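## Task

Place the metal bar on the lowest pair of arms of the wall rack so that both rack arms support it. It must stay there without the robot holding it. Release it and move the grippers away.

## Robot and tools

ROBOT AND FRAME. Two arms, left_arm and right_arm, each with six joints and a parallel gripper. Joint order everywhere (rows and result lists): waist, shoulder, elbow, forearm roll, wrist pitch, wrist roll. Stated ranges in rad: waist -6.283 to 6.283, shoulder -2.059 to 2.094, elbow -3.927 to 0.192, forearm roll -6.283 to 6.283, wrist pitch -1.693 to 3.142, wrist roll -6.283 to 6.283; true ends may differ by up to 0.010 rad. Poses are reported in one scene frame: origin on the table top midway between the arms, +x out over the table, +z up, left_arm on the +y side. The names left/right do not match image sides. Bases may be tilted. Mounting plates and the floor-standing metal frame behind the arms are fixed obstacles; a "too close" warning counts a plate and its side of the frame as part of that arm. Reported hand positions can be off, more so at long reach.

GRIPPER. Fingers point along the gripper's +z axis and close along its y axis. end_effector_position is the point between the pads when closed, roughly 2 cm short of the fingertips; closing pushes the tips about 10 mm further along +z.

execute_actions(actions). actions is a list of actions; each action is a table of 0 to 15 rows, each row run for one 1/30 s step. A table shorter than 15 rows repeats its final row until 15 steps pass. Each row is one flat list of 14 numbers, each in [-1, 1], covering both arms even if one stays still: left_arm's six joint offsets then its opening, then right_arm's six joint offsets then its opening. Joint values are offsets, scaled so 1.0 = 2.036 rad, always measured from that arm's angles at the start of the current action (not from the previous row); for the first action in a call, from the last angles reported in this scene. Opening is absolute: +1 fully open, -1 closed. An action is rejected for both arms if it would push a joint more than 0.010 rad outward beyond its range; if the first action fails that check, or any action is malformed, the whole call does nothing. A joint asked past its real end is stopped there, and the result may say "joint sent to its limit" (absence of that line does not prove more room). An empty list just returns state and images.

move(target, speed, blocking). target is one 14-number row laid out as above; its joint offsets are taken from the "Joint positions" of the latest result that listed them, and the openings are absolute and sent at once. All joints of all arms travel together, finishing at the same fraction, so hands follow curves. speed (rad/s, 0.01 to 2, default 0.5) caps the joint with the largest travel; path time is clamped to 0.5-10 s (stopping short if longer). Paths ignore obstacles and the other arm; joints lag. Faster moves and targets set further beyond a contact hit or press harder. Result adds a "move:" line: ending (done, off_target, moving, held, fault; named arms are the unfinished ones), limits=held or limits=none, and each arm's joint farthest from target. With blocking=false the result comes after 0.5 s while motion continues; until a result shows it ended, new rows and moves are refused, so use wait or stop. Sending an arm's Joint targets minus Joint positions as offsets keeps roughly its current press.

wait(seconds): 0 to 10; arms hold their last command, a running move continues and the wait may return early. stop(): brakes a running move; needs stopping distance; fingers keep moving. zoom_image(camera, region): camera is cam_left_wrist or cam_right_wrist; region [x0, y0, x1, y1] in pixels of that camera's last 672x504 image, origin top-left, at most 504 by 504. finished_scene(scene): pass the current scene's number once the bar rests on the rack unheld; irreversible; the result reports success and gives the next task.

RESULTS. The state line per arm gives end_effector_position (m), end_effector_quat_wxyz and linear/angular velocities (m/s, rad/s) in the scene frame. Joint positions and Joint velocities list six joints (rad, rad/s) then pad gap (m; 0.084 fully open). Joint targets shows what joints are currently driven toward and may change on its own. grip_measured is the measured opening on the commanded -1..+1 scale. "joint command not followed" means the clearance check altered or blocked some joint targets. MOTOR HOT appears from 65 °C; at 80 °C an OVER-TEMPERATURE FAULT brakes that arm until it cools. Holding loads heats motors.

MOTION LIMITS. Targets move at most 3.14 rad/s with a 0.16 s ramp, arms synchronised. Each step a joint target stays within 0.623 rad of the measured angle, and if targets would move the gripper over 70 mm from where it is, they are pulled back. Big displacements therefore take several actions; an unfinished one may need re-commanding.

GRIPPING. To hold, command an opening well under grip_measured; further under squeezes harder (about 24 N per pad for objects up to about 6 cm). Fast closing can overshoot force. Re-sending grip_measured still presses lightly; wide parts may slip.

AVOID. Arm-arm collisions or hard pressing; knocking anything off the table (fails the task); drops, slams and hard pushes. Load limits in N m: waist 45, shoulder 45, elbow 27, forearm roll 27, wrist pitch 18, wrist roll 18 (held weight counts); reaching one triggers a torque fault that backs the joint off, holds 10 s and cancels the rest of the call. Occasional external tugs on held parts or pushes on loose objects can occur. Faster, smoother, low-effort motion is preferred.

CAMERAS. cam_left_wrist K=[[617.25, 0, 335.645], [0, 617.25, 250.707], [0, 0, 1]], fovy 44.417; cam_right_wrist K=[[676.933, 0, 334.457], [0, 676.933, 252.114], [0, 0, 1]], fovy 40.837; both 672x504 with radial distortion.

Each tool is called after "Emit:" by a JSON object that holds its "op" and its "data", one argument or row to a line.

## Session

Emit:
{"op": "execute_actions", "data": {
  "actions": []
}}

Scene clock: 0.00 s.
left_arm: end_effector_position=(+0.4418, +0.5106, +0.2233) grip_measured=+1.00 end_effector_quat_wxyz=(-0.020, +0.923, +0.048, +0.380) end_effector_velocity=(-0.001, +0.001, -0.000) end_effector_angular_velocity=(-0.000, +0.001, +0.002) | right_arm: end_effector_position=(+0.3905, -0.3890, +0.2244) grip_measured=+1.00 end_effector_quat_wxyz=(+0.010, +0.924, -0.023, +0.382) end_effector_velocity=(-0.000, +0.001, -0.001) end_effector_angular_velocity=(+0.001, +0.001, +0.001)
Joint names: [waist, shoulder, elbow, forearm roll, wrist pitch, wrist roll]
Joint positions: left_arm=[ 0.554  0.228 -0.309  0.371 -0.868  0.278  0.084] | right_arm=[-0.551  0.228 -0.311 -0.371 -0.87  -0.277  0.084]
Joint velocities: left_arm=[ 0.002 -0.     0.001  0.    -0.    -0.     0.   ] | right_arm=[-0.     0.002  0.    -0.002 -0.     0.    -0.   ]
Motor temperatures (°C, as the motors report them): left_arm=[36 36 35 31 35 36] | right_arm=[35 41 38 35 38 42]
Joint targets: left_arm=[0.554 0.228 -0.309 0.371 -0.868 0.278] | right_arm=[-0.551 0.228 -0.311 -0.371 -0.870 -0.277]

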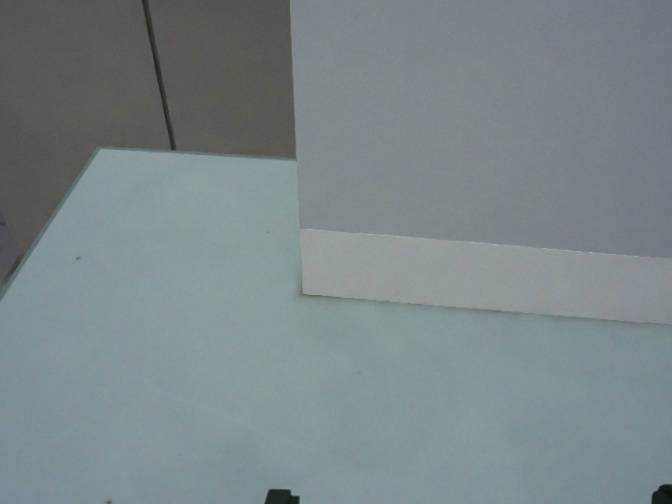

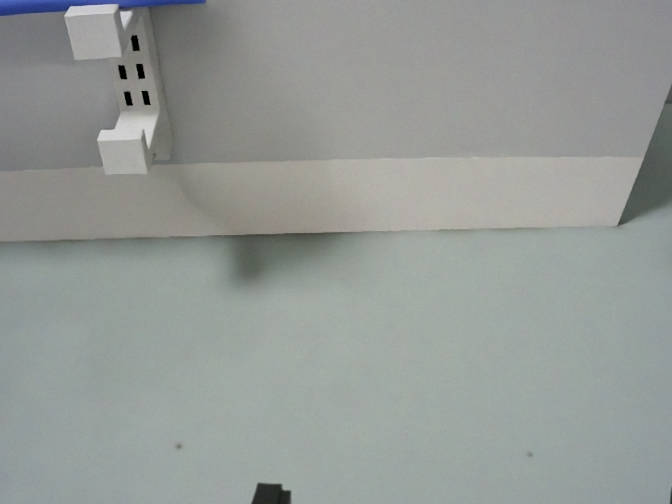

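Emit:
{"op": "move", "data": {
  "target": [-0.2,0,0,0,-0.2,0,1,0.1,0,0,0,-0.2,0,1],
  "speed": 0.8
}}

Scene clock: 6.67 s.
left_arm: end_effector_position=(+0.5176, +0.3592, +0.3659) grip_measured=+1.00 end_effector_quat_wxyz=(+0.049, +0.797, -0.082, +0.596) end_effector_velocity=(+0.000, -0.002, +0.001) end_effector_angular_velocity=(-0.000, -0.003, -0.004) | right_arm: end_effector_position=(+0.4467, -0.3263, +0.3438) grip_measured=+1.00 end_effector_quat_wxyz=(+0.000, +0.816, +0.030, +0.577) end_effector_velocity=(+0.000, +0.001, +0.001) end_effector_angular_velocity=(-0.000, -0.003, +0.002)
Joint names: [waist, shoulder, elbow, forearm roll, wrist pitch, wrist roll]
Joint positions: left_arm=[ 0.148  0.228 -0.309  0.371 -1.275  0.278  0.084] | right_arm=[-0.348  0.228 -0.311 -0.371 -1.277 -0.277  0.084]
Joint velocities: left_arm=[-0.004 -0.    -0.     0.001 -0.002  0.    -0.   ] | right_arm=[ 0.002  0.    -0.    -0.001 -0.002 -0.    -0.   ]
Motor temperatures (°C, as the motors report them): left_arm=[36 36 35 31 35 36] | right_arm=[35 41 38 35 38 42]
Joint targets: left_arm=[0.147 0.228 -0.309 0.371 -1.275 0.278] | right_arm=[-0.348 0.228 -0.311 -0.371 -1.277 -0.277]
move: done; limits=none; left_arm: farthest joint: the waist, 0.001 radians from its target (0.408 radians at the start); right_arm: farthest joint: the waist, 0.001 radians from its target (0.204 radians at the start)

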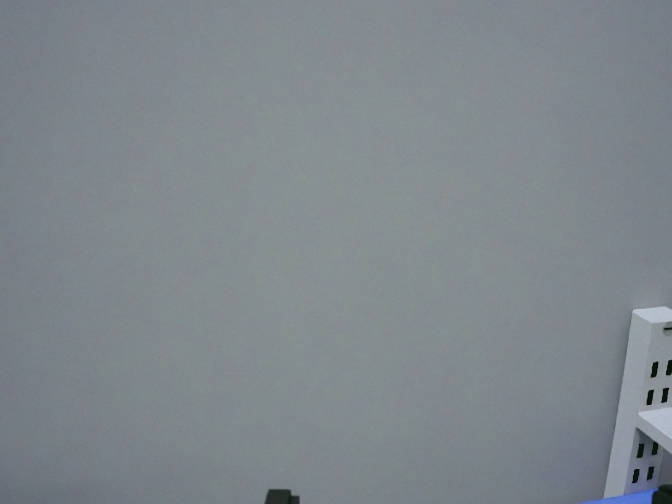

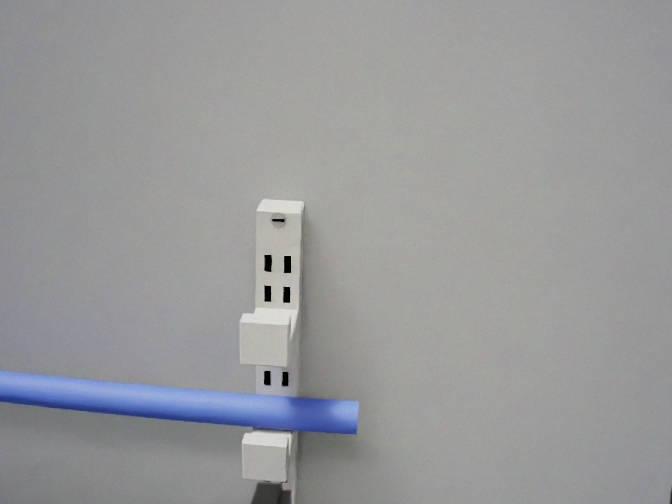

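Emit:
{"op": "move", "data": {
  "target": [-0.0727,0,0,-0.1822,0.1,-0.1365,1,0.1709,0,0,0.1822,0.1,0.136,1],
  "speed": 0.8
}}

Scene clock: 9.63 s.
left_arm: end_effector_position=(+0.5166, +0.3708, +0.3088) grip_measured=+1.00 end_effector_quat_wxyz=(+0.081, +0.862, +0.114, +0.487) end_effector_velocity=(-0.000, -0.000, -0.001) end_effector_angular_velocity=(-0.001, +0.003, +0.001) | right_arm: end_effector_position=(+0.4573, -0.2467, +0.3097) grip_measured=+1.00 end_effector_quat_wxyz=(-0.093, +0.864, -0.092, +0.487) end_effector_velocity=(+0.000, +0.001, +0.000) end_effector_angular_velocity=(+0.001, -0.000, +0.003)
Joint names: [waist, shoulder, elbow, forearm roll, wrist pitch, wrist roll]
Joint positions: left_arm=[ 0.     0.228 -0.309  0.001 -1.071 -0.     0.084] | right_arm=[-0.001  0.228 -0.311  0.    -1.073 -0.001  0.084]
Joint velocities: left_arm=[-0.001  0.001 -0.    -0.002  0.003 -0.001 -0.   ] | right_arm=[ 0.004 -0.001  0.     0.001  0.001  0.     0.   ]
Motor temperatures (°C, as the motors report them): left_arm=[36 36 36 31 35 36] | right_arm=[35 41 38 35 38 42]
Joint targets: left_arm=[-0.000 0.228 -0.309 0.000 -1.071 -0.000] | right_arm=[-0.000 0.228 -0.311 0.000 -1.073 -0.000]
move: done; limits=none; left_arm: farthest joint: the forearm roll, 0.001 radians from its target (0.371 radians at the start); right_arm: farthest joint: the waist, 0.001 radians from its target (0.348 radians at the start)

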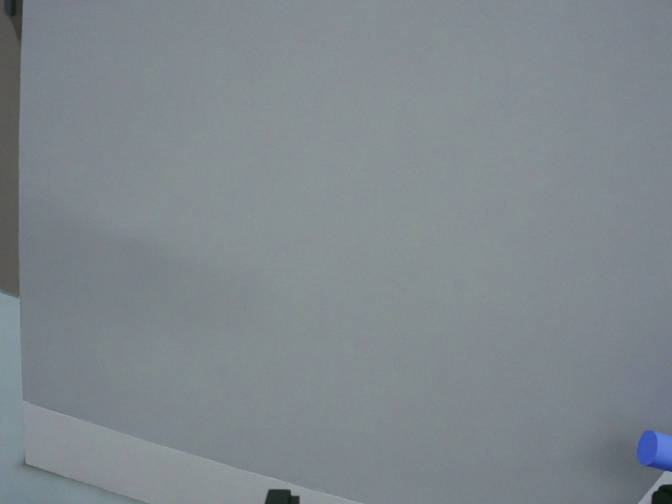

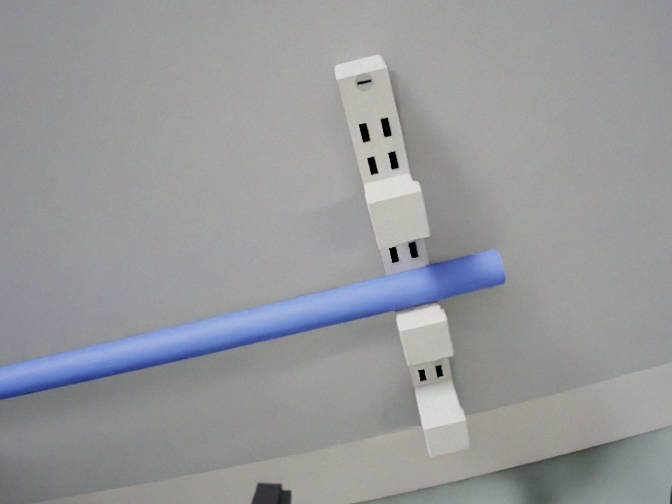

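Emit:
{"op": "move", "data": {
  "target": [0.1,0,0,0,0,0,1,0.14,-0.35,0.15,0,0.2,0.1,1],
  "speed": 0.8
}}

Scene clock: 26.60 s.
left_arm: end_effector_position=(+0.4953, +0.4635, +0.2858) grip_measured=+1.00 end_effector_quat_wxyz=(+0.021, +0.860, +0.194, +0.471) end_effector_velocity=(-0.000, +0.000, -0.000) end_effector_angular_velocity=(+0.000, -0.000, +0.001) | right_arm: end_effector_position=(+0.3819, -0.1541, +0.4280) grip_measured=+1.00 end_effector_quat_wxyz=(-0.226, +0.846, -0.065, +0.478) end_effector_velocity=(-0.001, +0.001, +0.001) end_effector_angular_velocity=(+0.001, -0.002, +0.002)
Joint names: [waist, shoulder, elbow, forearm roll, wrist pitch, wrist roll]
Joint positions: left_arm=[ 0.203  0.228 -0.309  0.001 -1.071 -0.     0.084] | right_arm=[ 0.284 -0.483 -0.006  0.    -0.666  0.203  0.084]
Joint velocities: left_arm=[ 0.001  0.     0.001 -0.    -0.001 -0.    -0.   ] | right_arm=[ 0.003 -0.003  0.001 -0.     0.001  0.    -0.   ]
Motor temperatures (°C, as the motors report them): left_arm=[36 36 36 31 35 36] | right_arm=[35 41 38 35 38 42]
Joint targets: left_arm=[0.204 0.228 -0.309 0.001 -1.071 -0.000] | right_arm=[0.284 -0.484 -0.005 0.000 -0.666 0.203]
move: done; limits=none; left_arm: farthest joint: the waist, 0.000 radians from its target (0.204 radians at the start); right_arm: farthest joint: the shoulder, 0.001 radians from its target (0.713 radians at the start)

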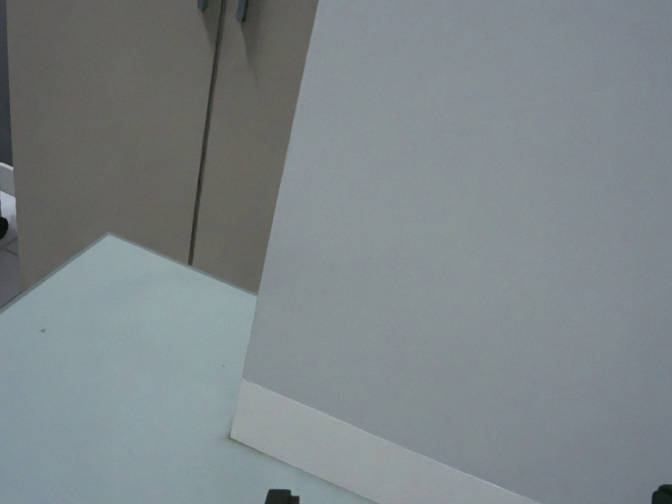

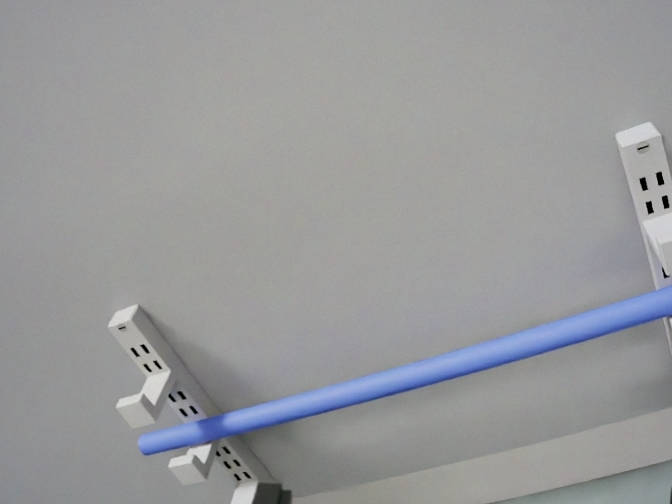

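Emit:
{"op": "move", "data": {
  "target": [0,0,0,0,0,0,1,-0.03,0,0,0,0.07,-0.1,1],
  "speed": 0.8
}}

Scene clock: 29.50 s.
left_arm: end_effector_position=(+0.4953, +0.4635, +0.2858) grip_measured=+1.00 end_effector_quat_wxyz=(+0.021, +0.860, +0.194, +0.471) end_effector_velocity=(+0.001, +0.000, +0.000) end_effector_angular_velocity=(+0.000, -0.001, +0.001) | right_arm: end_effector_position=(+0.3749, -0.1693, +0.3866) grip_measured=+1.00 end_effector_quat_wxyz=(-0.158, +0.886, +0.009, +0.435) end_effector_velocity=(+0.000, -0.001, -0.000) end_effector_angular_velocity=(-0.003, -0.000, +0.000)
Joint names: [waist, shoulder, elbow, forearm roll, wrist pitch, wrist roll]
Joint positions: left_arm=[ 0.203  0.228 -0.309  0.001 -1.071 -0.     0.084] | right_arm=[ 0.223 -0.483 -0.006  0.    -0.524 -0.001  0.084]
Joint velocities: left_arm=[ 0.     0.001 -0.002 -0.    -0.    -0.     0.   ] | right_arm=[-0.002 -0.001  0.    -0.001  0.001 -0.003  0.   ]
Motor temperatures (°C, as the motors report them): left_arm=[36 36 36 31 35 36] | right_arm=[35 41 38 35 38 42]
Joint targets: left_arm=[0.203 0.228 -0.309 0.001 -1.071 -0.000] | right_arm=[0.223 -0.483 -0.006 0.000 -0.524 -0.001]
move: done; limits=none; left_arm: farthest joint: the waist, 0.000 radians from its target (0.001 radians at the start); right_arm: farthest joint: the waist, 0.000 radians from its target (0.061 radians at the start)

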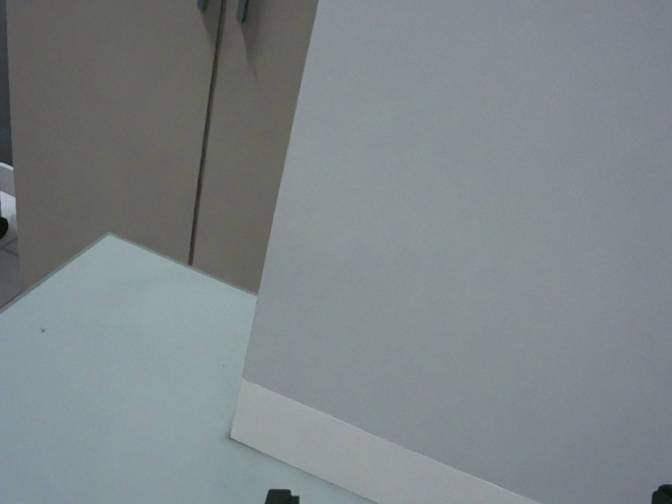

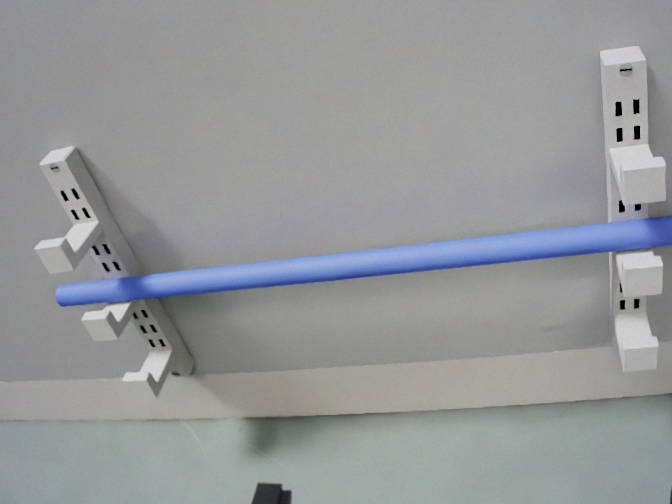

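Emit:
{"op": "move", "data": {
  "target": [0,0,0,0,0,0,1,0.0206,0.7235,-0.4352,0,-0.4784,0,1],
  "speed": 0.8
}}

Scene clock: 42.23 s.
left_arm: end_effector_position=(+0.4953, +0.4635, +0.2858) grip_measured=+1.00 end_effector_quat_wxyz=(+0.021, +0.860, +0.194, +0.471) end_effector_velocity=(+0.000, +0.001, +0.000) end_effector_angular_velocity=(+0.001, -0.001, +0.002) | right_arm: end_effector_position=(+0.5236, -0.0779, +0.2398) grip_measured=+1.00 end_effector_quat_wxyz=(-0.171, +0.783, -0.007, +0.599) end_effector_velocity=(-0.002, +0.002, -0.002) end_effector_angular_velocity=(-0.002, +0.004, +0.004)
Joint names: [waist, shoulder, elbow, forearm roll, wrist pitch, wrist roll]
Joint positions: left_arm=[ 0.203  0.228 -0.309  0.001 -1.071 -0.     0.084] | right_arm=[ 0.265  0.988 -0.891  0.    -1.498 -0.001  0.084]
Joint velocities: left_arm=[ 0.001 -0.    -0.001 -0.    -0.     0.    -0.   ] | right_arm=[ 0.003  0.005  0.     0.    -0.    -0.001  0.   ]
Motor temperatures (°C, as the motors report them): left_arm=[36 36 36 31 35 36] | right_arm=[35 41 39 35 39 42]
Joint targets: left_arm=[0.203 0.228 -0.309 0.001 -1.071 -0.000] | right_arm=[0.265 0.989 -0.891 0.000 -1.498 -0.001]
move: done; limits=none; left_arm: farthest joint: the waist, 0.000 radians from its target (0.000 radians at the start); right_arm: farthest joint: the shoulder, 0.002 radians from its target (1.473 radians at the start)

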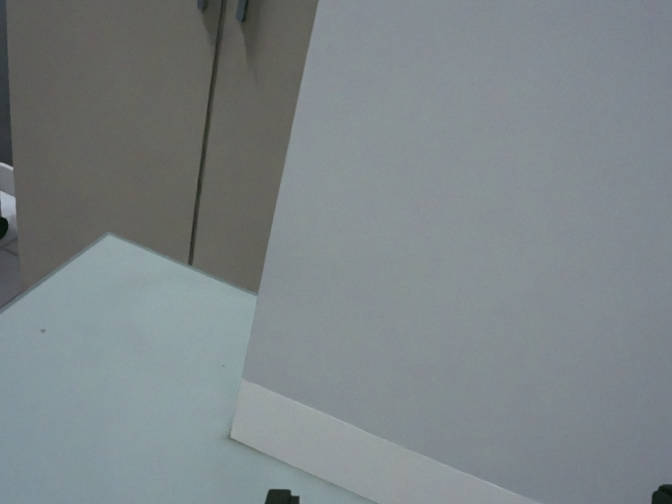

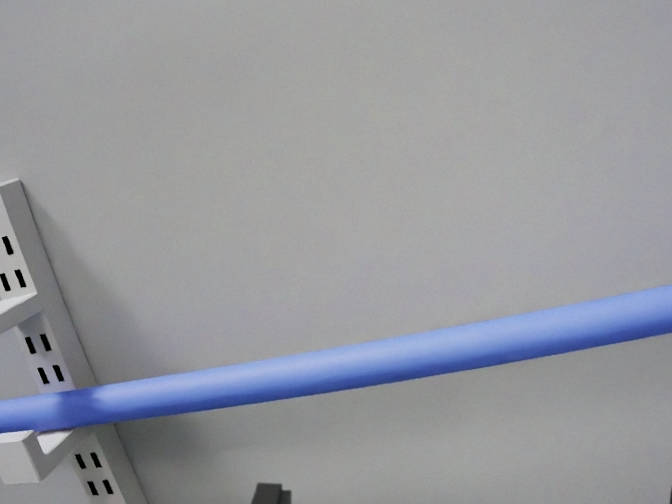

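Emit:
{"op": "move", "data": {
  "target": [0,0,0,0,0,0,1,0,0.0378,-0.111,0,0.0737,0.6616,1],
  "speed": 1.0
}}

Scene clock: 48.30 s.
left_arm: end_effector_position=(+0.4953, +0.4635, +0.2858) grip_measured=+1.00 end_effector_quat_wxyz=(+0.021, +0.860, +0.194, +0.471) end_effector_velocity=(+0.001, +0.001, +0.001) end_effector_angular_velocity=(+0.001, -0.002, +0.002) | right_arm: end_effector_position=(+0.5798, -0.0622, +0.2258) grip_measured=+1.00 end_effector_quat_wxyz=(-0.507, +0.608, -0.493, +0.361) end_effector_velocity=(+0.000, -0.001, +0.000) end_effector_angular_velocity=(+0.000, -0.000, -0.002)
Joint names: [waist, shoulder, elbow, forearm roll, wrist pitch, wrist roll]
Joint positions: left_arm=[ 0.203  0.228 -0.309  0.001 -1.071 -0.     0.084] | right_arm=[ 0.265  1.065 -1.117  0.    -1.348  1.346  0.084]
Joint velocities: left_arm=[ 0.001 -0.001 -0.002 -0.     0.     0.    -0.   ] | right_arm=[-0.001 -0.    -0.001  0.001  0.     0.    -0.   ]
Motor temperatures (°C, as the motors report them): left_arm=[36 36 36 31 35 36] | right_arm=[35 41 39 35 39 42]
Joint targets: left_arm=[0.203 0.228 -0.309 0.001 -1.071 -0.000] | right_arm=[0.265 1.065 -1.117 0.000 -1.348 1.346]
move: done; limits=none; left_arm: farthest joint: the waist, 0.000 radians from its target (0.000 radians at the start); right_arm: farthest joint: the waist, 0.000 radians from its target (0.000 radians at the start)

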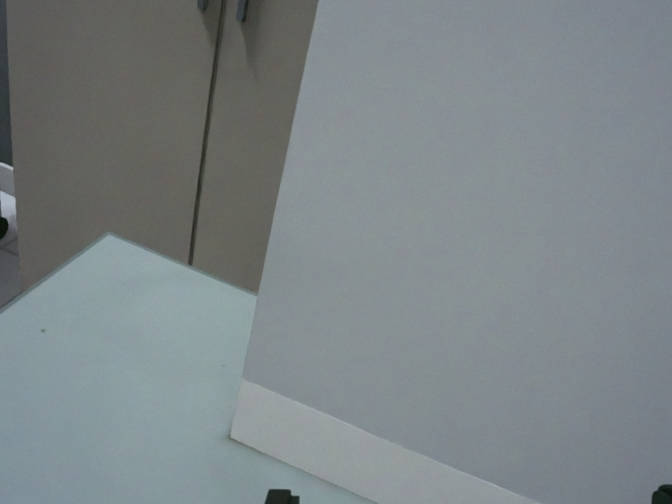

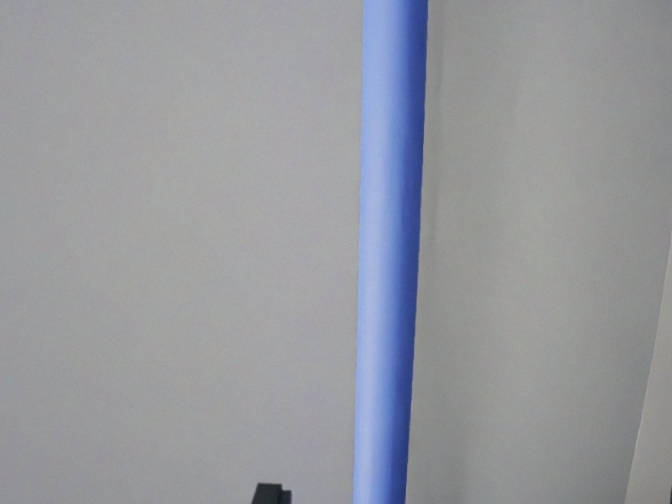

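Emit:
{"op": "move", "data": {
  "target": [0,0,0,0,0,0,1,0,0.0059,-0.0665,0,0.0606,0,1],
  "speed": 0.3
}}

Scene clock: 52.53 s.
left_arm: end_effector_position=(+0.4953, +0.4635, +0.2858) grip_measured=+1.00 end_effector_quat_wxyz=(+0.021, +0.860, +0.194, +0.471) end_effector_velocity=(+0.000, -0.001, +0.000) end_effector_angular_velocity=(-0.000, -0.000, -0.001) | right_arm: end_effector_position=(+0.6218, -0.0559, +0.2334) grip_measured=+1.00 end_effector_quat_wxyz=(-0.507, +0.608, -0.494, +0.361) end_effector_velocity=(+0.001, -0.000, +0.001) end_effector_angular_velocity=(+0.001, -0.003, -0.001)
Joint names: [waist, shoulder, elbow, forearm roll, wrist pitch, wrist roll]
Joint positions: left_arm=[ 0.203  0.228 -0.309  0.001 -1.071 -0.     0.084] | right_arm=[ 0.265  1.077 -1.252  0.    -1.225  1.346  0.084]
Joint velocities: left_arm=[-0.001 -0.     0.     0.001 -0.    -0.    -0.   ] | right_arm=[ 0.    -0.001 -0.003  0.     0.001  0.     0.   ]
Motor temperatures (°C, as the motors report them): left_arm=[36 36 36 31 35 36] | right_arm=[35 41 39 35 39 42]
Joint targets: left_arm=[0.203 0.228 -0.309 0.001 -1.071 -0.000] | right_arm=[0.265 1.077 -1.253 0.000 -1.224 1.346]
move: done; limits=none; left_arm: farthest joint: the waist, 0.000 radians from its target (0.000 radians at the start); right_arm: farthest joint: the waist, 0.000 radians from its target (0.000 radians at the start)

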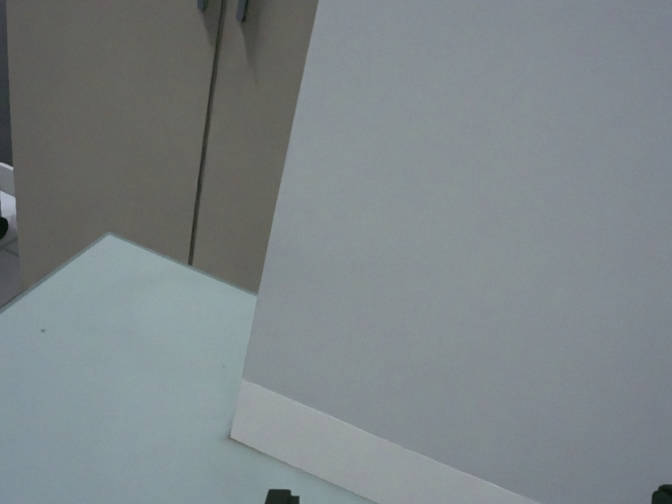

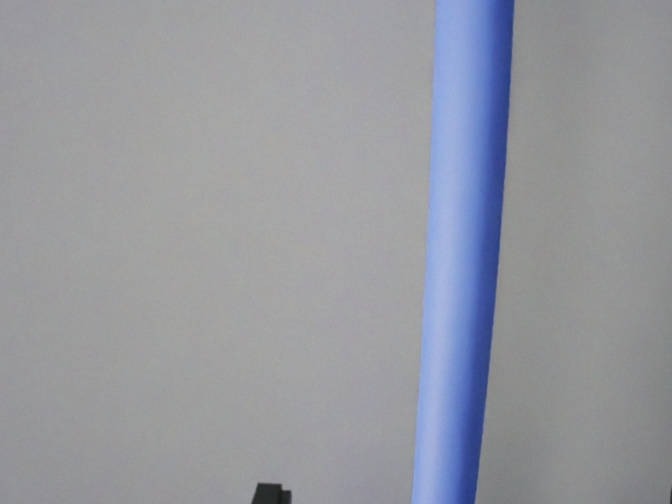

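Emit:
{"op": "move", "data": {
  "target": [0,0,0,0,0,0,1,0,0.0628,-0.142,0,0.0792,0,1],
  "speed": 0.25
}}

Scene clock: 57.07 s.
left_arm: end_effector_position=(+0.4953, +0.4635, +0.2858) grip_measured=+1.00 end_effector_quat_wxyz=(+0.021, +0.860, +0.194, +0.471) end_effector_velocity=(-0.000, +0.000, -0.000) end_effector_angular_velocity=(+0.000, +0.000, +0.000) | right_arm: end_effector_position=(+0.6781, -0.0404, +0.2202) grip_measured=+1.00 end_effector_quat_wxyz=(-0.507, +0.608, -0.494, +0.361) end_effector_velocity=(+0.001, -0.002, -0.000) end_effector_angular_velocity=(-0.000, +0.000, -0.003)
Joint names: [waist, shoulder, elbow, forearm roll, wrist pitch, wrist roll]
Joint positions: left_arm=[ 0.203  0.228 -0.309  0.001 -1.071 -0.     0.084] | right_arm=[ 0.265  1.205 -1.541  0.    -1.063  1.346  0.084]
Joint velocities: left_arm=[ 0. -0.  0. -0.  0.  0. -0.] | right_arm=[-0.002  0.001 -0.002  0.     0.001 -0.     0.   ]
Motor temperatures (°C, as the motors report them): left_arm=[36 36 36 31 35 36] | right_arm=[35 42 39 35 39 42]
Joint targets: left_arm=[0.203 0.228 -0.309 0.001 -1.071 -0.000] | right_arm=[0.265 1.205 -1.541 0.000 -1.063 1.346]
move: done; limits=none; left_arm: farthest joint: the waist, 0.000 radians from its target (0.000 radians at the start); right_arm: farthest joint: the waist, 0.000 radians from its target (0.000 radians at the start)

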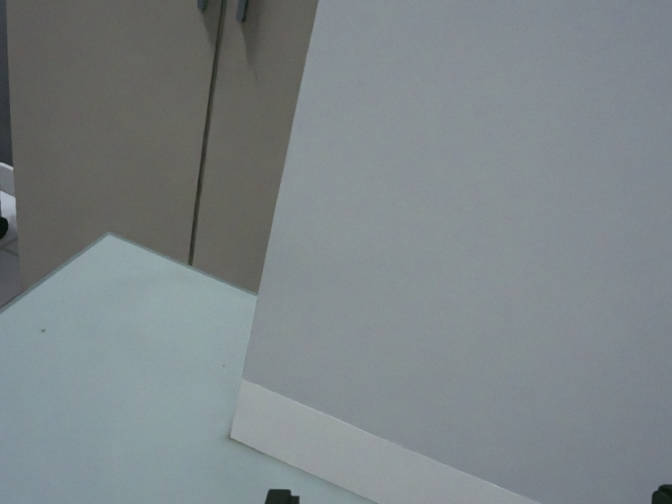

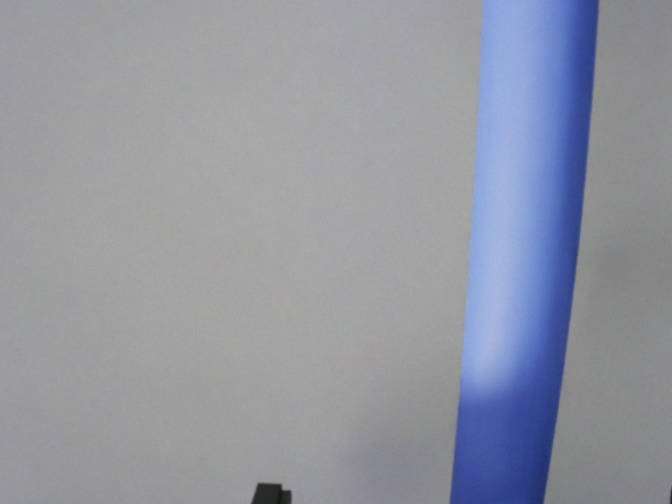

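Emit:
{"op": "move", "data": {
  "target": [-0.198,-0.349,0.149,0,0.269,0,1,0,0.0233,-0.0441,0,0.0203,0,1],
  "speed": 0.8
}}

Emit:
{"op": "execute_actions", "data": {
  "actions": [
    [[0,0,0,0,0,0,1,0,0,0,0,0,0,0.2]],
    [[0,0,0,0,0,0,1,0,0,0,0,0,0,-0.4]],
    [[0,0,0,0,0,0,1,0,0,0,0,0,0,-1]]
  ]
}}

Scene clock: 63.27 s.
left_arm: end_effector_position=(+0.4399, +0.2988, +0.3834) grip_measured=+1.00 end_effector_quat_wxyz=(+0.141, +0.888, +0.024, +0.437) end_effector_velocity=(-0.001, -0.000, +0.001) end_effector_angular_velocity=(-0.001, -0.002, -0.001) | right_arm: end_effector_position=(+0.6917, -0.0359, +0.2144) grip_measured=+1.00 end_effector_quat_wxyz=(-0.507, +0.608, -0.493, +0.361) end_effector_velocity=(-0.001, +0.001, -0.001) end_effector_angular_velocity=(-0.001, +0.001, +0.002)
Joint names: [waist, shoulder, elbow, forearm roll, wrist pitch, wrist roll]
Joint positions: left_arm=[-0.199 -0.481 -0.006  0.001 -0.524 -0.     0.084] | right_arm=[ 0.265  1.252 -1.631  0.    -1.022  1.346  0.084]
Joint velocities: left_arm=[-0.002 -0.005  0.002 -0.     0.001 -0.     0.   ] | right_arm=[ 0.001  0.002 -0.    -0.    -0.    -0.001 -0.   ]
Motor temperatures (°C, as the motors report them): left_arm=[36 36 36 31 35 36] | right_arm=[35 42 39 35 39 42]
Joint targets: left_arm=[-0.200 -0.482 -0.005 0.001 -0.524 -0.000] | right_arm=[0.265 1.252 -1.631 0.000 -1.022 1.346]
move: done; limits=none; left_arm: farthest joint: the waist, 0.001 radians from its target (0.403 radians at the start); right_arm: farthest joint: the waist, 0.000 radians from its target (0.000 radians at the start)

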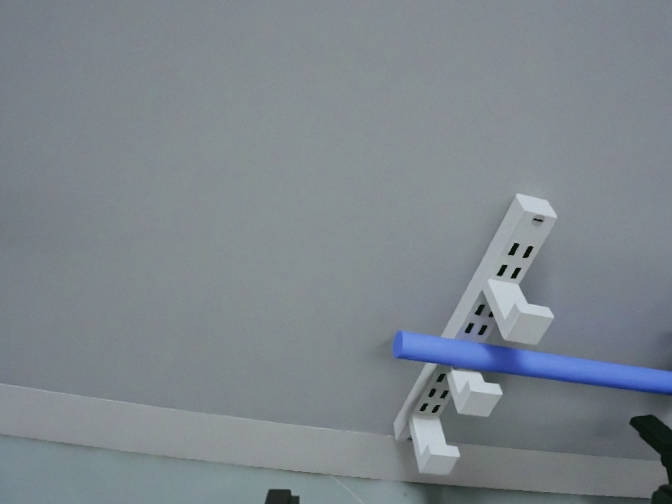

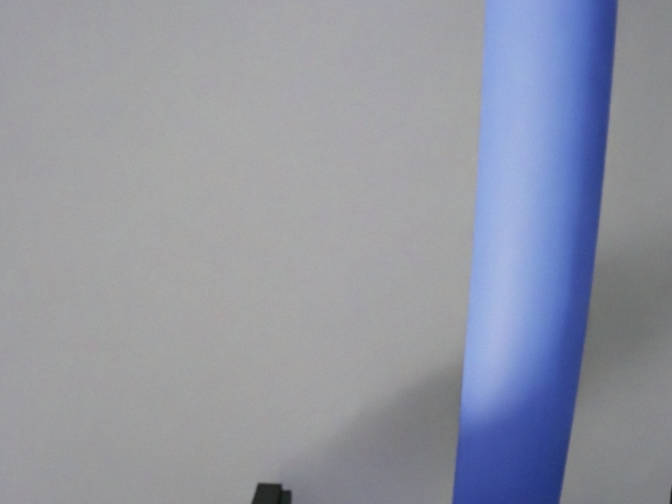

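Scene clock: 64.77 s.
left_arm: end_effector_position=(+0.4399, +0.2988, +0.3833) grip_measured=+1.00 end_effector_quat_wxyz=(+0.141, +0.888, +0.024, +0.437) end_effector_velocity=(-0.000, -0.000, -0.000) end_effector_angular_velocity=(-0.000, +0.001, -0.000) | right_arm: end_effector_position=(+0.6917, -0.0358, +0.2149) grip_measured=-0.56 end_effector_quat_wxyz=(-0.507, +0.607, -0.493, +0.362) end_effector_velocity=(+0.000, +0.001, +0.001) end_effector_angular_velocity=(+0.000, -0.000, +0.001)
Joint names: [waist, shoulder, elbow, forearm roll, wrist pitch, wrist roll]
Joint positions: left_arm=[-0.199 -0.481 -0.006  0.001 -0.524 -0.     0.084] | right_arm=[ 0.265  1.252 -1.631  0.    -1.023  1.346  0.02 ]
Joint velocities: left_arm=[-0.     0.     0.001 -0.001 -0.     0.    -0.   ] | right_arm=[ 0.001 -0.001 -0.     0.     0.001  0.    -0.   ]
Motor temperatures (°C, as the motors report them): left_arm=[36 36 36 31 35 36] | right_arm=[36 42 39 35 39 42]
Joint targets: left_arm=[-0.199 -0.481 -0.006 0.001 -0.524 -0.000] | right_arm=[0.265 1.252 -1.631 0.000 -1.022 1.346]

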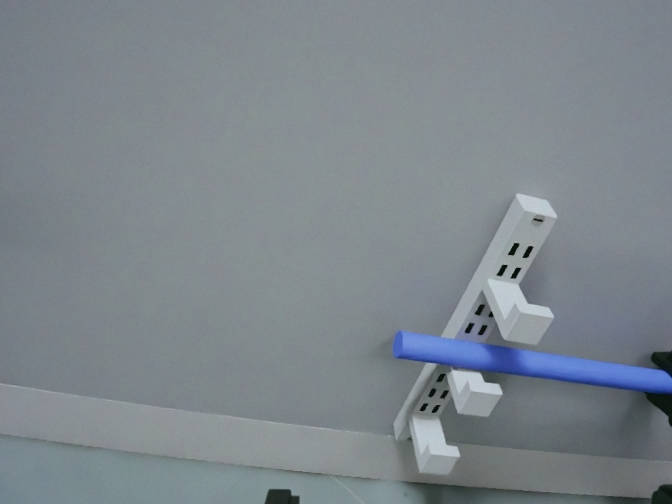

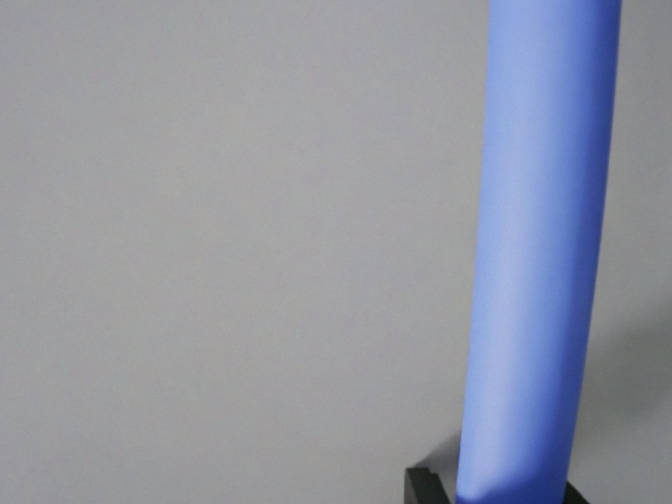

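Emit:
{"op": "move", "data": {
  "target": [-0.1,0,0,0,0.05,0,1,0,-0.0427,0.041,0,0.0027,0,-1],
  "speed": 0.2
}}

Scene clock: 72.13 s.
left_arm: end_effector_position=(+0.4147, +0.2185, +0.3817) grip_measured=+1.00 end_effector_quat_wxyz=(+0.190, +0.894, -0.071, +0.400) end_effector_velocity=(-0.000, +0.000, -0.000) end_effector_angular_velocity=(+0.000, +0.001, +0.000) | right_arm: end_effector_position=(+0.6913, -0.0429, +0.2386) grip_measured=-0.56 end_effector_quat_wxyz=(-0.506, +0.608, -0.494, +0.361) end_effector_velocity=(+0.001, -0.001, +0.002) end_effector_angular_velocity=(+0.001, -0.004, -0.001)
Joint names: [waist, shoulder, elbow, forearm roll, wrist pitch, wrist roll]
Joint positions: left_arm=[-0.403 -0.481 -0.006  0.001 -0.422 -0.     0.084] | right_arm=[ 0.265  1.166 -1.547  0.    -1.017  1.346  0.02 ]
Joint velocities: left_arm=[ 0.001 -0.     0.001  0.     0.001 -0.    -0.   ] | right_arm=[-0.001 -0.003 -0.001 -0.001 -0.001  0.001  0.   ]
Motor temperatures (°C, as the motors report them): left_arm=[36 36 37 31 35 36] | right_arm=[36 42 39 35 39 42]
Joint targets: left_arm=[-0.403 -0.481 -0.006 0.001 -0.422 -0.000] | right_arm=[0.265 1.165 -1.547 0.000 -1.017 1.346]
move: done; limits=none; left_arm: farthest joint: the waist, 0.000 radians from its target (0.203 radians at the start); right_arm: farthest joint: the waist, 0.000 radians from its target (0.000 radians at the start)

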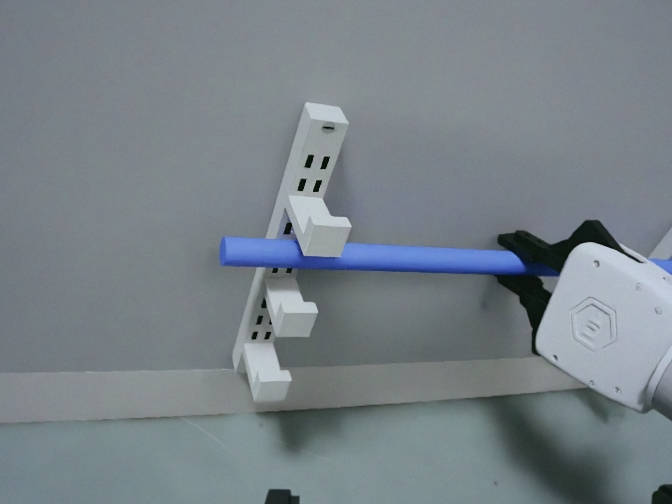

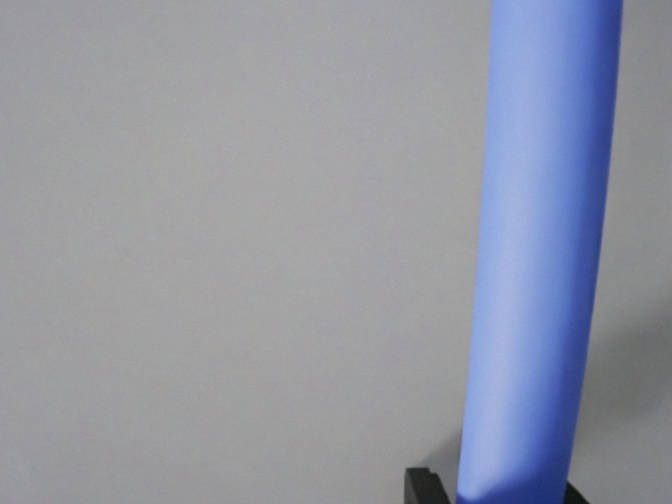

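Emit:
{"op": "move", "data": {
  "target": [0,0,0,0,0,0,1,0,-0.0557,0.1624,0,-0.1077,0,-1],
  "speed": 0.2
}}

Scene clock: 76.97 s.
left_arm: end_effector_position=(+0.4147, +0.2185, +0.3817) grip_measured=+1.00 end_effector_quat_wxyz=(+0.190, +0.894, -0.071, +0.400) end_effector_velocity=(+0.000, +0.000, +0.001) end_effector_angular_velocity=(-0.000, -0.001, +0.000) | right_arm: end_effector_position=(+0.6170, -0.0585, +0.2396) grip_measured=-0.56 end_effector_quat_wxyz=(-0.507, +0.607, -0.493, +0.362) end_effector_velocity=(-0.001, -0.000, -0.001) end_effector_angular_velocity=(-0.000, +0.003, -0.001)
Joint names: [waist, shoulder, elbow, forearm roll, wrist pitch, wrist roll]
Joint positions: left_arm=[-0.403 -0.481 -0.006  0.001 -0.422 -0.     0.084] | right_arm=[ 0.265  1.052 -1.217  0.    -1.236  1.346  0.02 ]
Joint velocities: left_arm=[ 0.    -0.001 -0.     0.001  0.    -0.    -0.   ] | right_arm=[-0.001  0.     0.003  0.001 -0.001  0.    -0.   ]
Motor temperatures (°C, as the motors report them): left_arm=[36 36 37 31 35 36] | right_arm=[36 42 39 35 39 42]
Joint targets: left_arm=[-0.403 -0.481 -0.006 0.001 -0.422 -0.000] | right_arm=[0.265 1.052 -1.217 0.000 -1.237 1.346]
move: done; limits=none; left_arm: farthest joint: the waist, 0.000 radians from its target (0.000 radians at the start); right_arm: farthest joint: the shoulder, 0.001 radians from its target (0.113 radians at the start)

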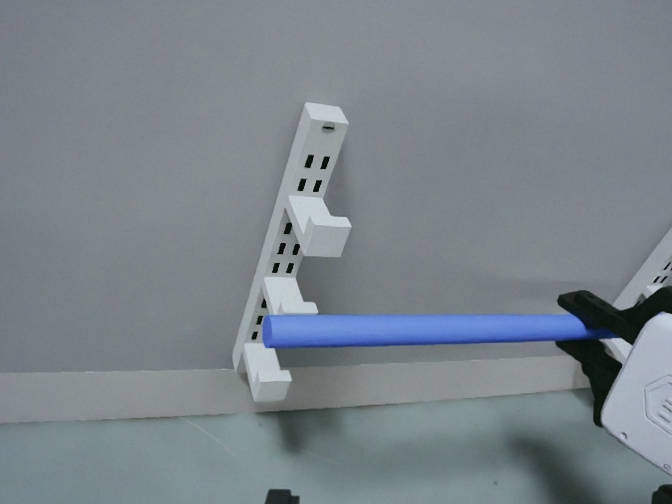

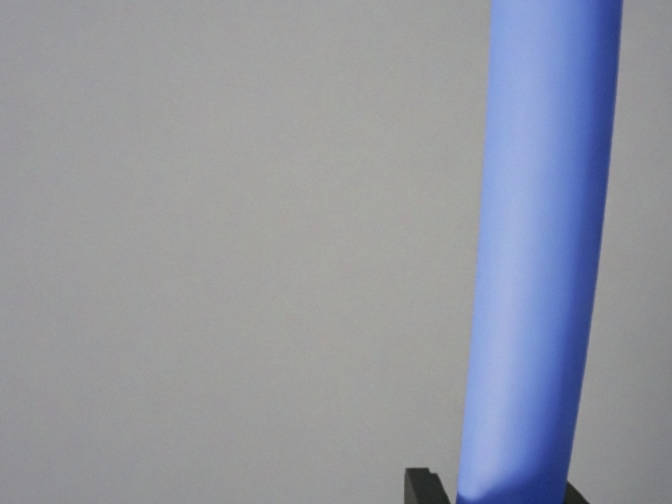

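Emit:
{"op": "move", "data": {
  "target": [0,0,0,0,0,0,1,-0.007,0.1398,-0.1311,0,-0.0082,0,-1],
  "speed": 0.25
}}

Emit:
{"op": "move", "data": {
  "target": [0,0,0,0,0,0,1,0,0.0518,-0.1645,0,0.1127,0,-1],
  "speed": 0.15
}}

Scene clock: 85.83 s.
left_arm: end_effector_position=(+0.4147, +0.2185, +0.3817) grip_measured=+1.00 end_effector_quat_wxyz=(+0.190, +0.894, -0.071, +0.400) end_effector_velocity=(+0.000, +0.000, +0.000) end_effector_angular_velocity=(-0.000, -0.000, +0.000) | right_arm: end_effector_position=(+0.6186, -0.0441, +0.1570) grip_measured=-0.56 end_effector_quat_wxyz=(-0.503, +0.605, -0.498, +0.364) end_effector_velocity=(-0.004, -0.000, -0.007) end_effector_angular_velocity=(-0.003, +0.013, +0.002)
Joint names: [waist, shoulder, elbow, forearm roll, wrist pitch, wrist roll]
Joint positions: left_arm=[-0.403 -0.481 -0.006  0.001 -0.422 -0.     0.084] | right_arm=[ 0.251  1.336 -1.484  0.    -1.253  1.346  0.02 ]
Joint velocities: left_arm=[-0.    -0.    -0.001 -0.     0.001 -0.    -0.   ] | right_arm=[-0.002  0.007  0.004  0.     0.002 -0.     0.   ]
Motor temperatures (°C, as the motors report them): left_arm=[36 36 37 31 35 36] | right_arm=[36 43 39 35 39 42]
Joint targets: left_arm=[-0.403 -0.481 -0.006 0.001 -0.422 -0.000] | right_arm=[0.251 1.337 -1.484 0.000 -1.253 1.346]
move: done; limits=none; left_arm: farthest joint: the waist, 0.000 radians from its target (0.000 radians at the start); right_arm: farthest joint: the shoulder, 0.001 radians from its target (0.284 radians at the start)

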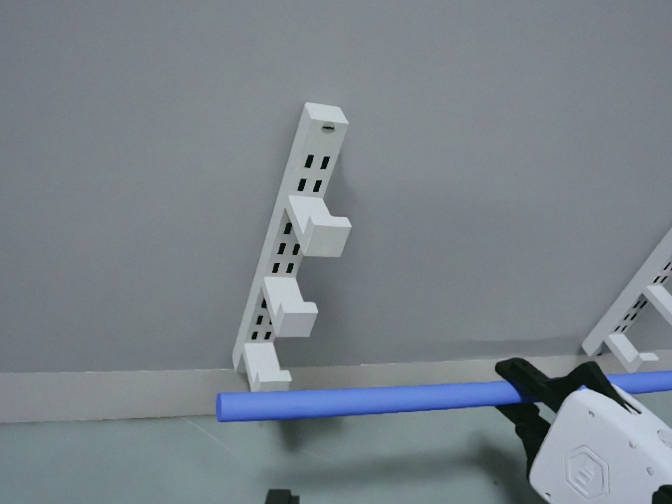

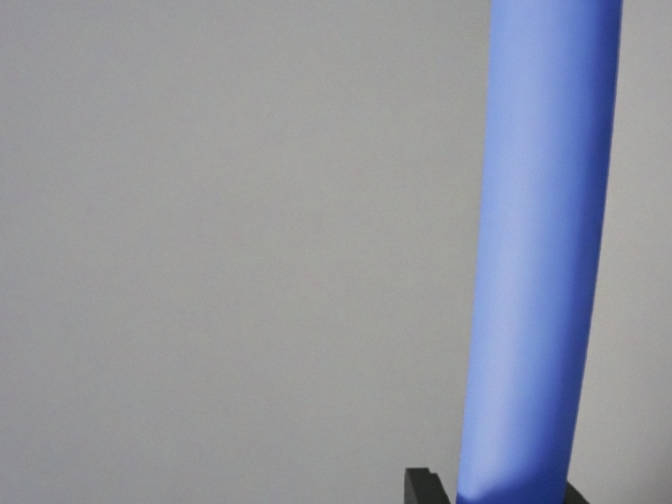

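Scene clock: 88.43 s.
left_arm: end_effector_position=(+0.4147, +0.2185, +0.3817) grip_measured=+1.00 end_effector_quat_wxyz=(+0.190, +0.894, -0.071, +0.400) end_effector_velocity=(-0.001, -0.000, -0.001) end_effector_angular_velocity=(+0.001, +0.002, -0.001) | right_arm: end_effector_position=(+0.6885, -0.0312, +0.1587) grip_measured=-0.56 end_effector_quat_wxyz=(-0.503, +0.605, -0.498, +0.364) end_effector_velocity=(+0.000, -0.000, -0.001) end_effector_angular_velocity=(+0.000, +0.001, -0.001)
Joint names: [waist, shoulder, elbow, forearm roll, wrist pitch, wrist roll]
Joint positions: left_arm=[-0.403 -0.481 -0.006  0.001 -0.422 -0.     0.084] | right_arm=[ 0.251  1.442 -1.818  0.    -1.024  1.346  0.02 ]
Joint velocities: left_arm=[-0.001  0.001  0.001 -0.    -0.     0.001 -0.   ] | right_arm=[-0.     0.002 -0.002  0.001  0.001  0.     0.   ]
Motor temperatures (°C, as the motors report them): left_arm=[36 36 37 31 35 36] | right_arm=[36 43 39 35 39 42]
Joint targets: left_arm=[-0.403 -0.481 -0.006 0.001 -0.422 -0.000] | right_arm=[0.251 1.442 -1.819 0.000 -1.024 1.346]
move: done; limits=none; left_arm: farthest joint: the waist, 0.000 radians from its target (0.000 radians at the start); right_arm: farthest joint: the waist, 0.000 radians from its target (0.000 radians at the start)

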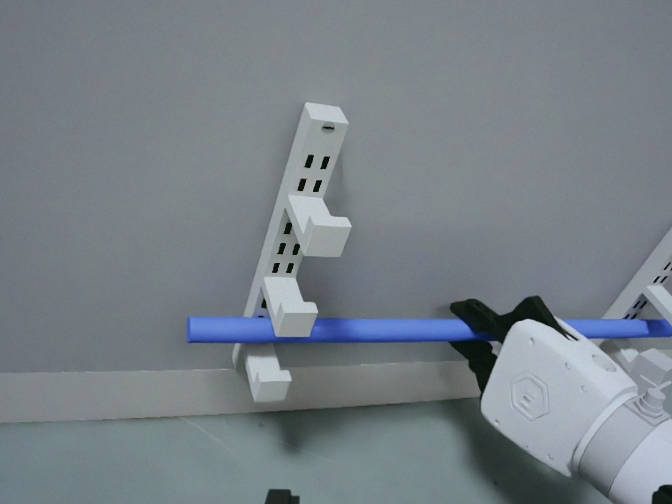

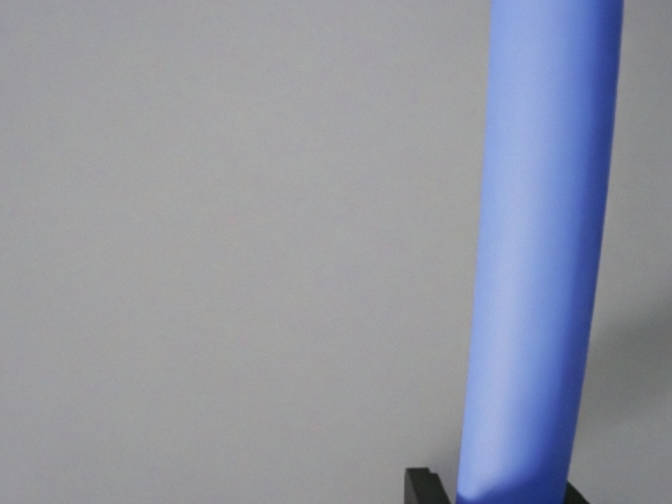

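Emit:
{"op": "move", "data": {
  "target": [0,0,0,0,0,0,1,0,0.0413,-0.0498,0,0.0085,0,-1],
  "speed": 0.07
}}

Scene clock: 92.23 s.
left_arm: end_effector_position=(+0.4147, +0.2185, +0.3817) grip_measured=+1.00 end_effector_quat_wxyz=(+0.190, +0.894, -0.071, +0.400) end_effector_velocity=(-0.000, +0.000, -0.001) end_effector_angular_velocity=(+0.000, +0.001, +0.000) | right_arm: end_effector_position=(+0.6895, -0.0257, +0.1406) grip_measured=-0.56 end_effector_quat_wxyz=(-0.504, +0.604, -0.497, +0.365) end_effector_velocity=(-0.000, +0.001, -0.001) end_effector_angular_velocity=(-0.000, +0.001, +0.001)
Joint names: [waist, shoulder, elbow, forearm roll, wrist pitch, wrist roll]
Joint positions: left_arm=[-0.403 -0.481 -0.006  0.001 -0.422 -0.     0.084] | right_arm=[ 0.251  1.524 -1.921 -0.    -1.008  1.346  0.02 ]
Joint velocities: left_arm=[ 0.001 -0.     0.001  0.001 -0.    -0.    -0.   ] | right_arm=[ 0.001  0.001 -0.     0.001  0.001 -0.    -0.   ]
Motor temperatures (°C, as the motors report them): left_arm=[36 36 37 31 35 36] | right_arm=[36 43 40 35 39 42]
Joint targets: left_arm=[-0.403 -0.481 -0.006 0.001 -0.422 -0.000] | right_arm=[0.251 1.526 -1.920 0.000 -1.007 1.346]
move: done; limits=none; left_arm: farthest joint: the waist, 0.000 radians from its target (0.000 radians at the start); right_arm: farthest joint: the shoulder, 0.002 radians from its target (0.085 radians at the start)

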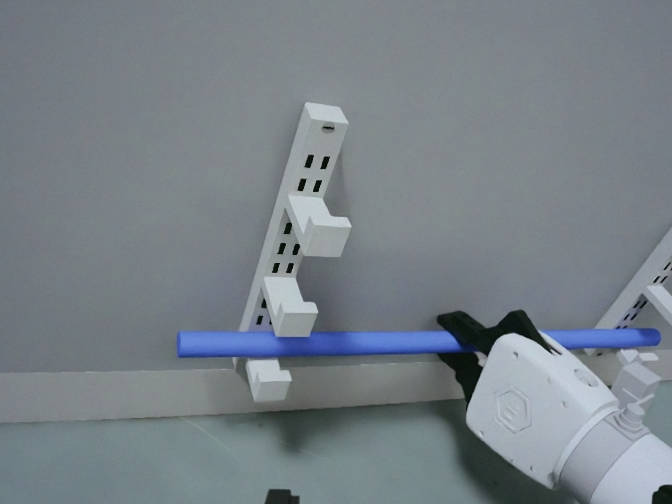

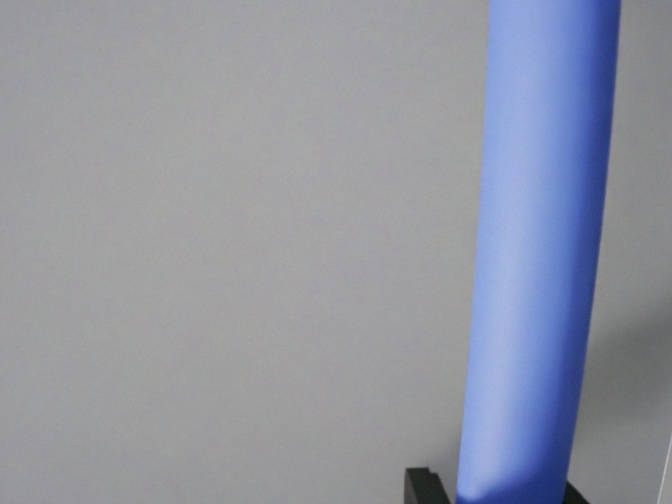

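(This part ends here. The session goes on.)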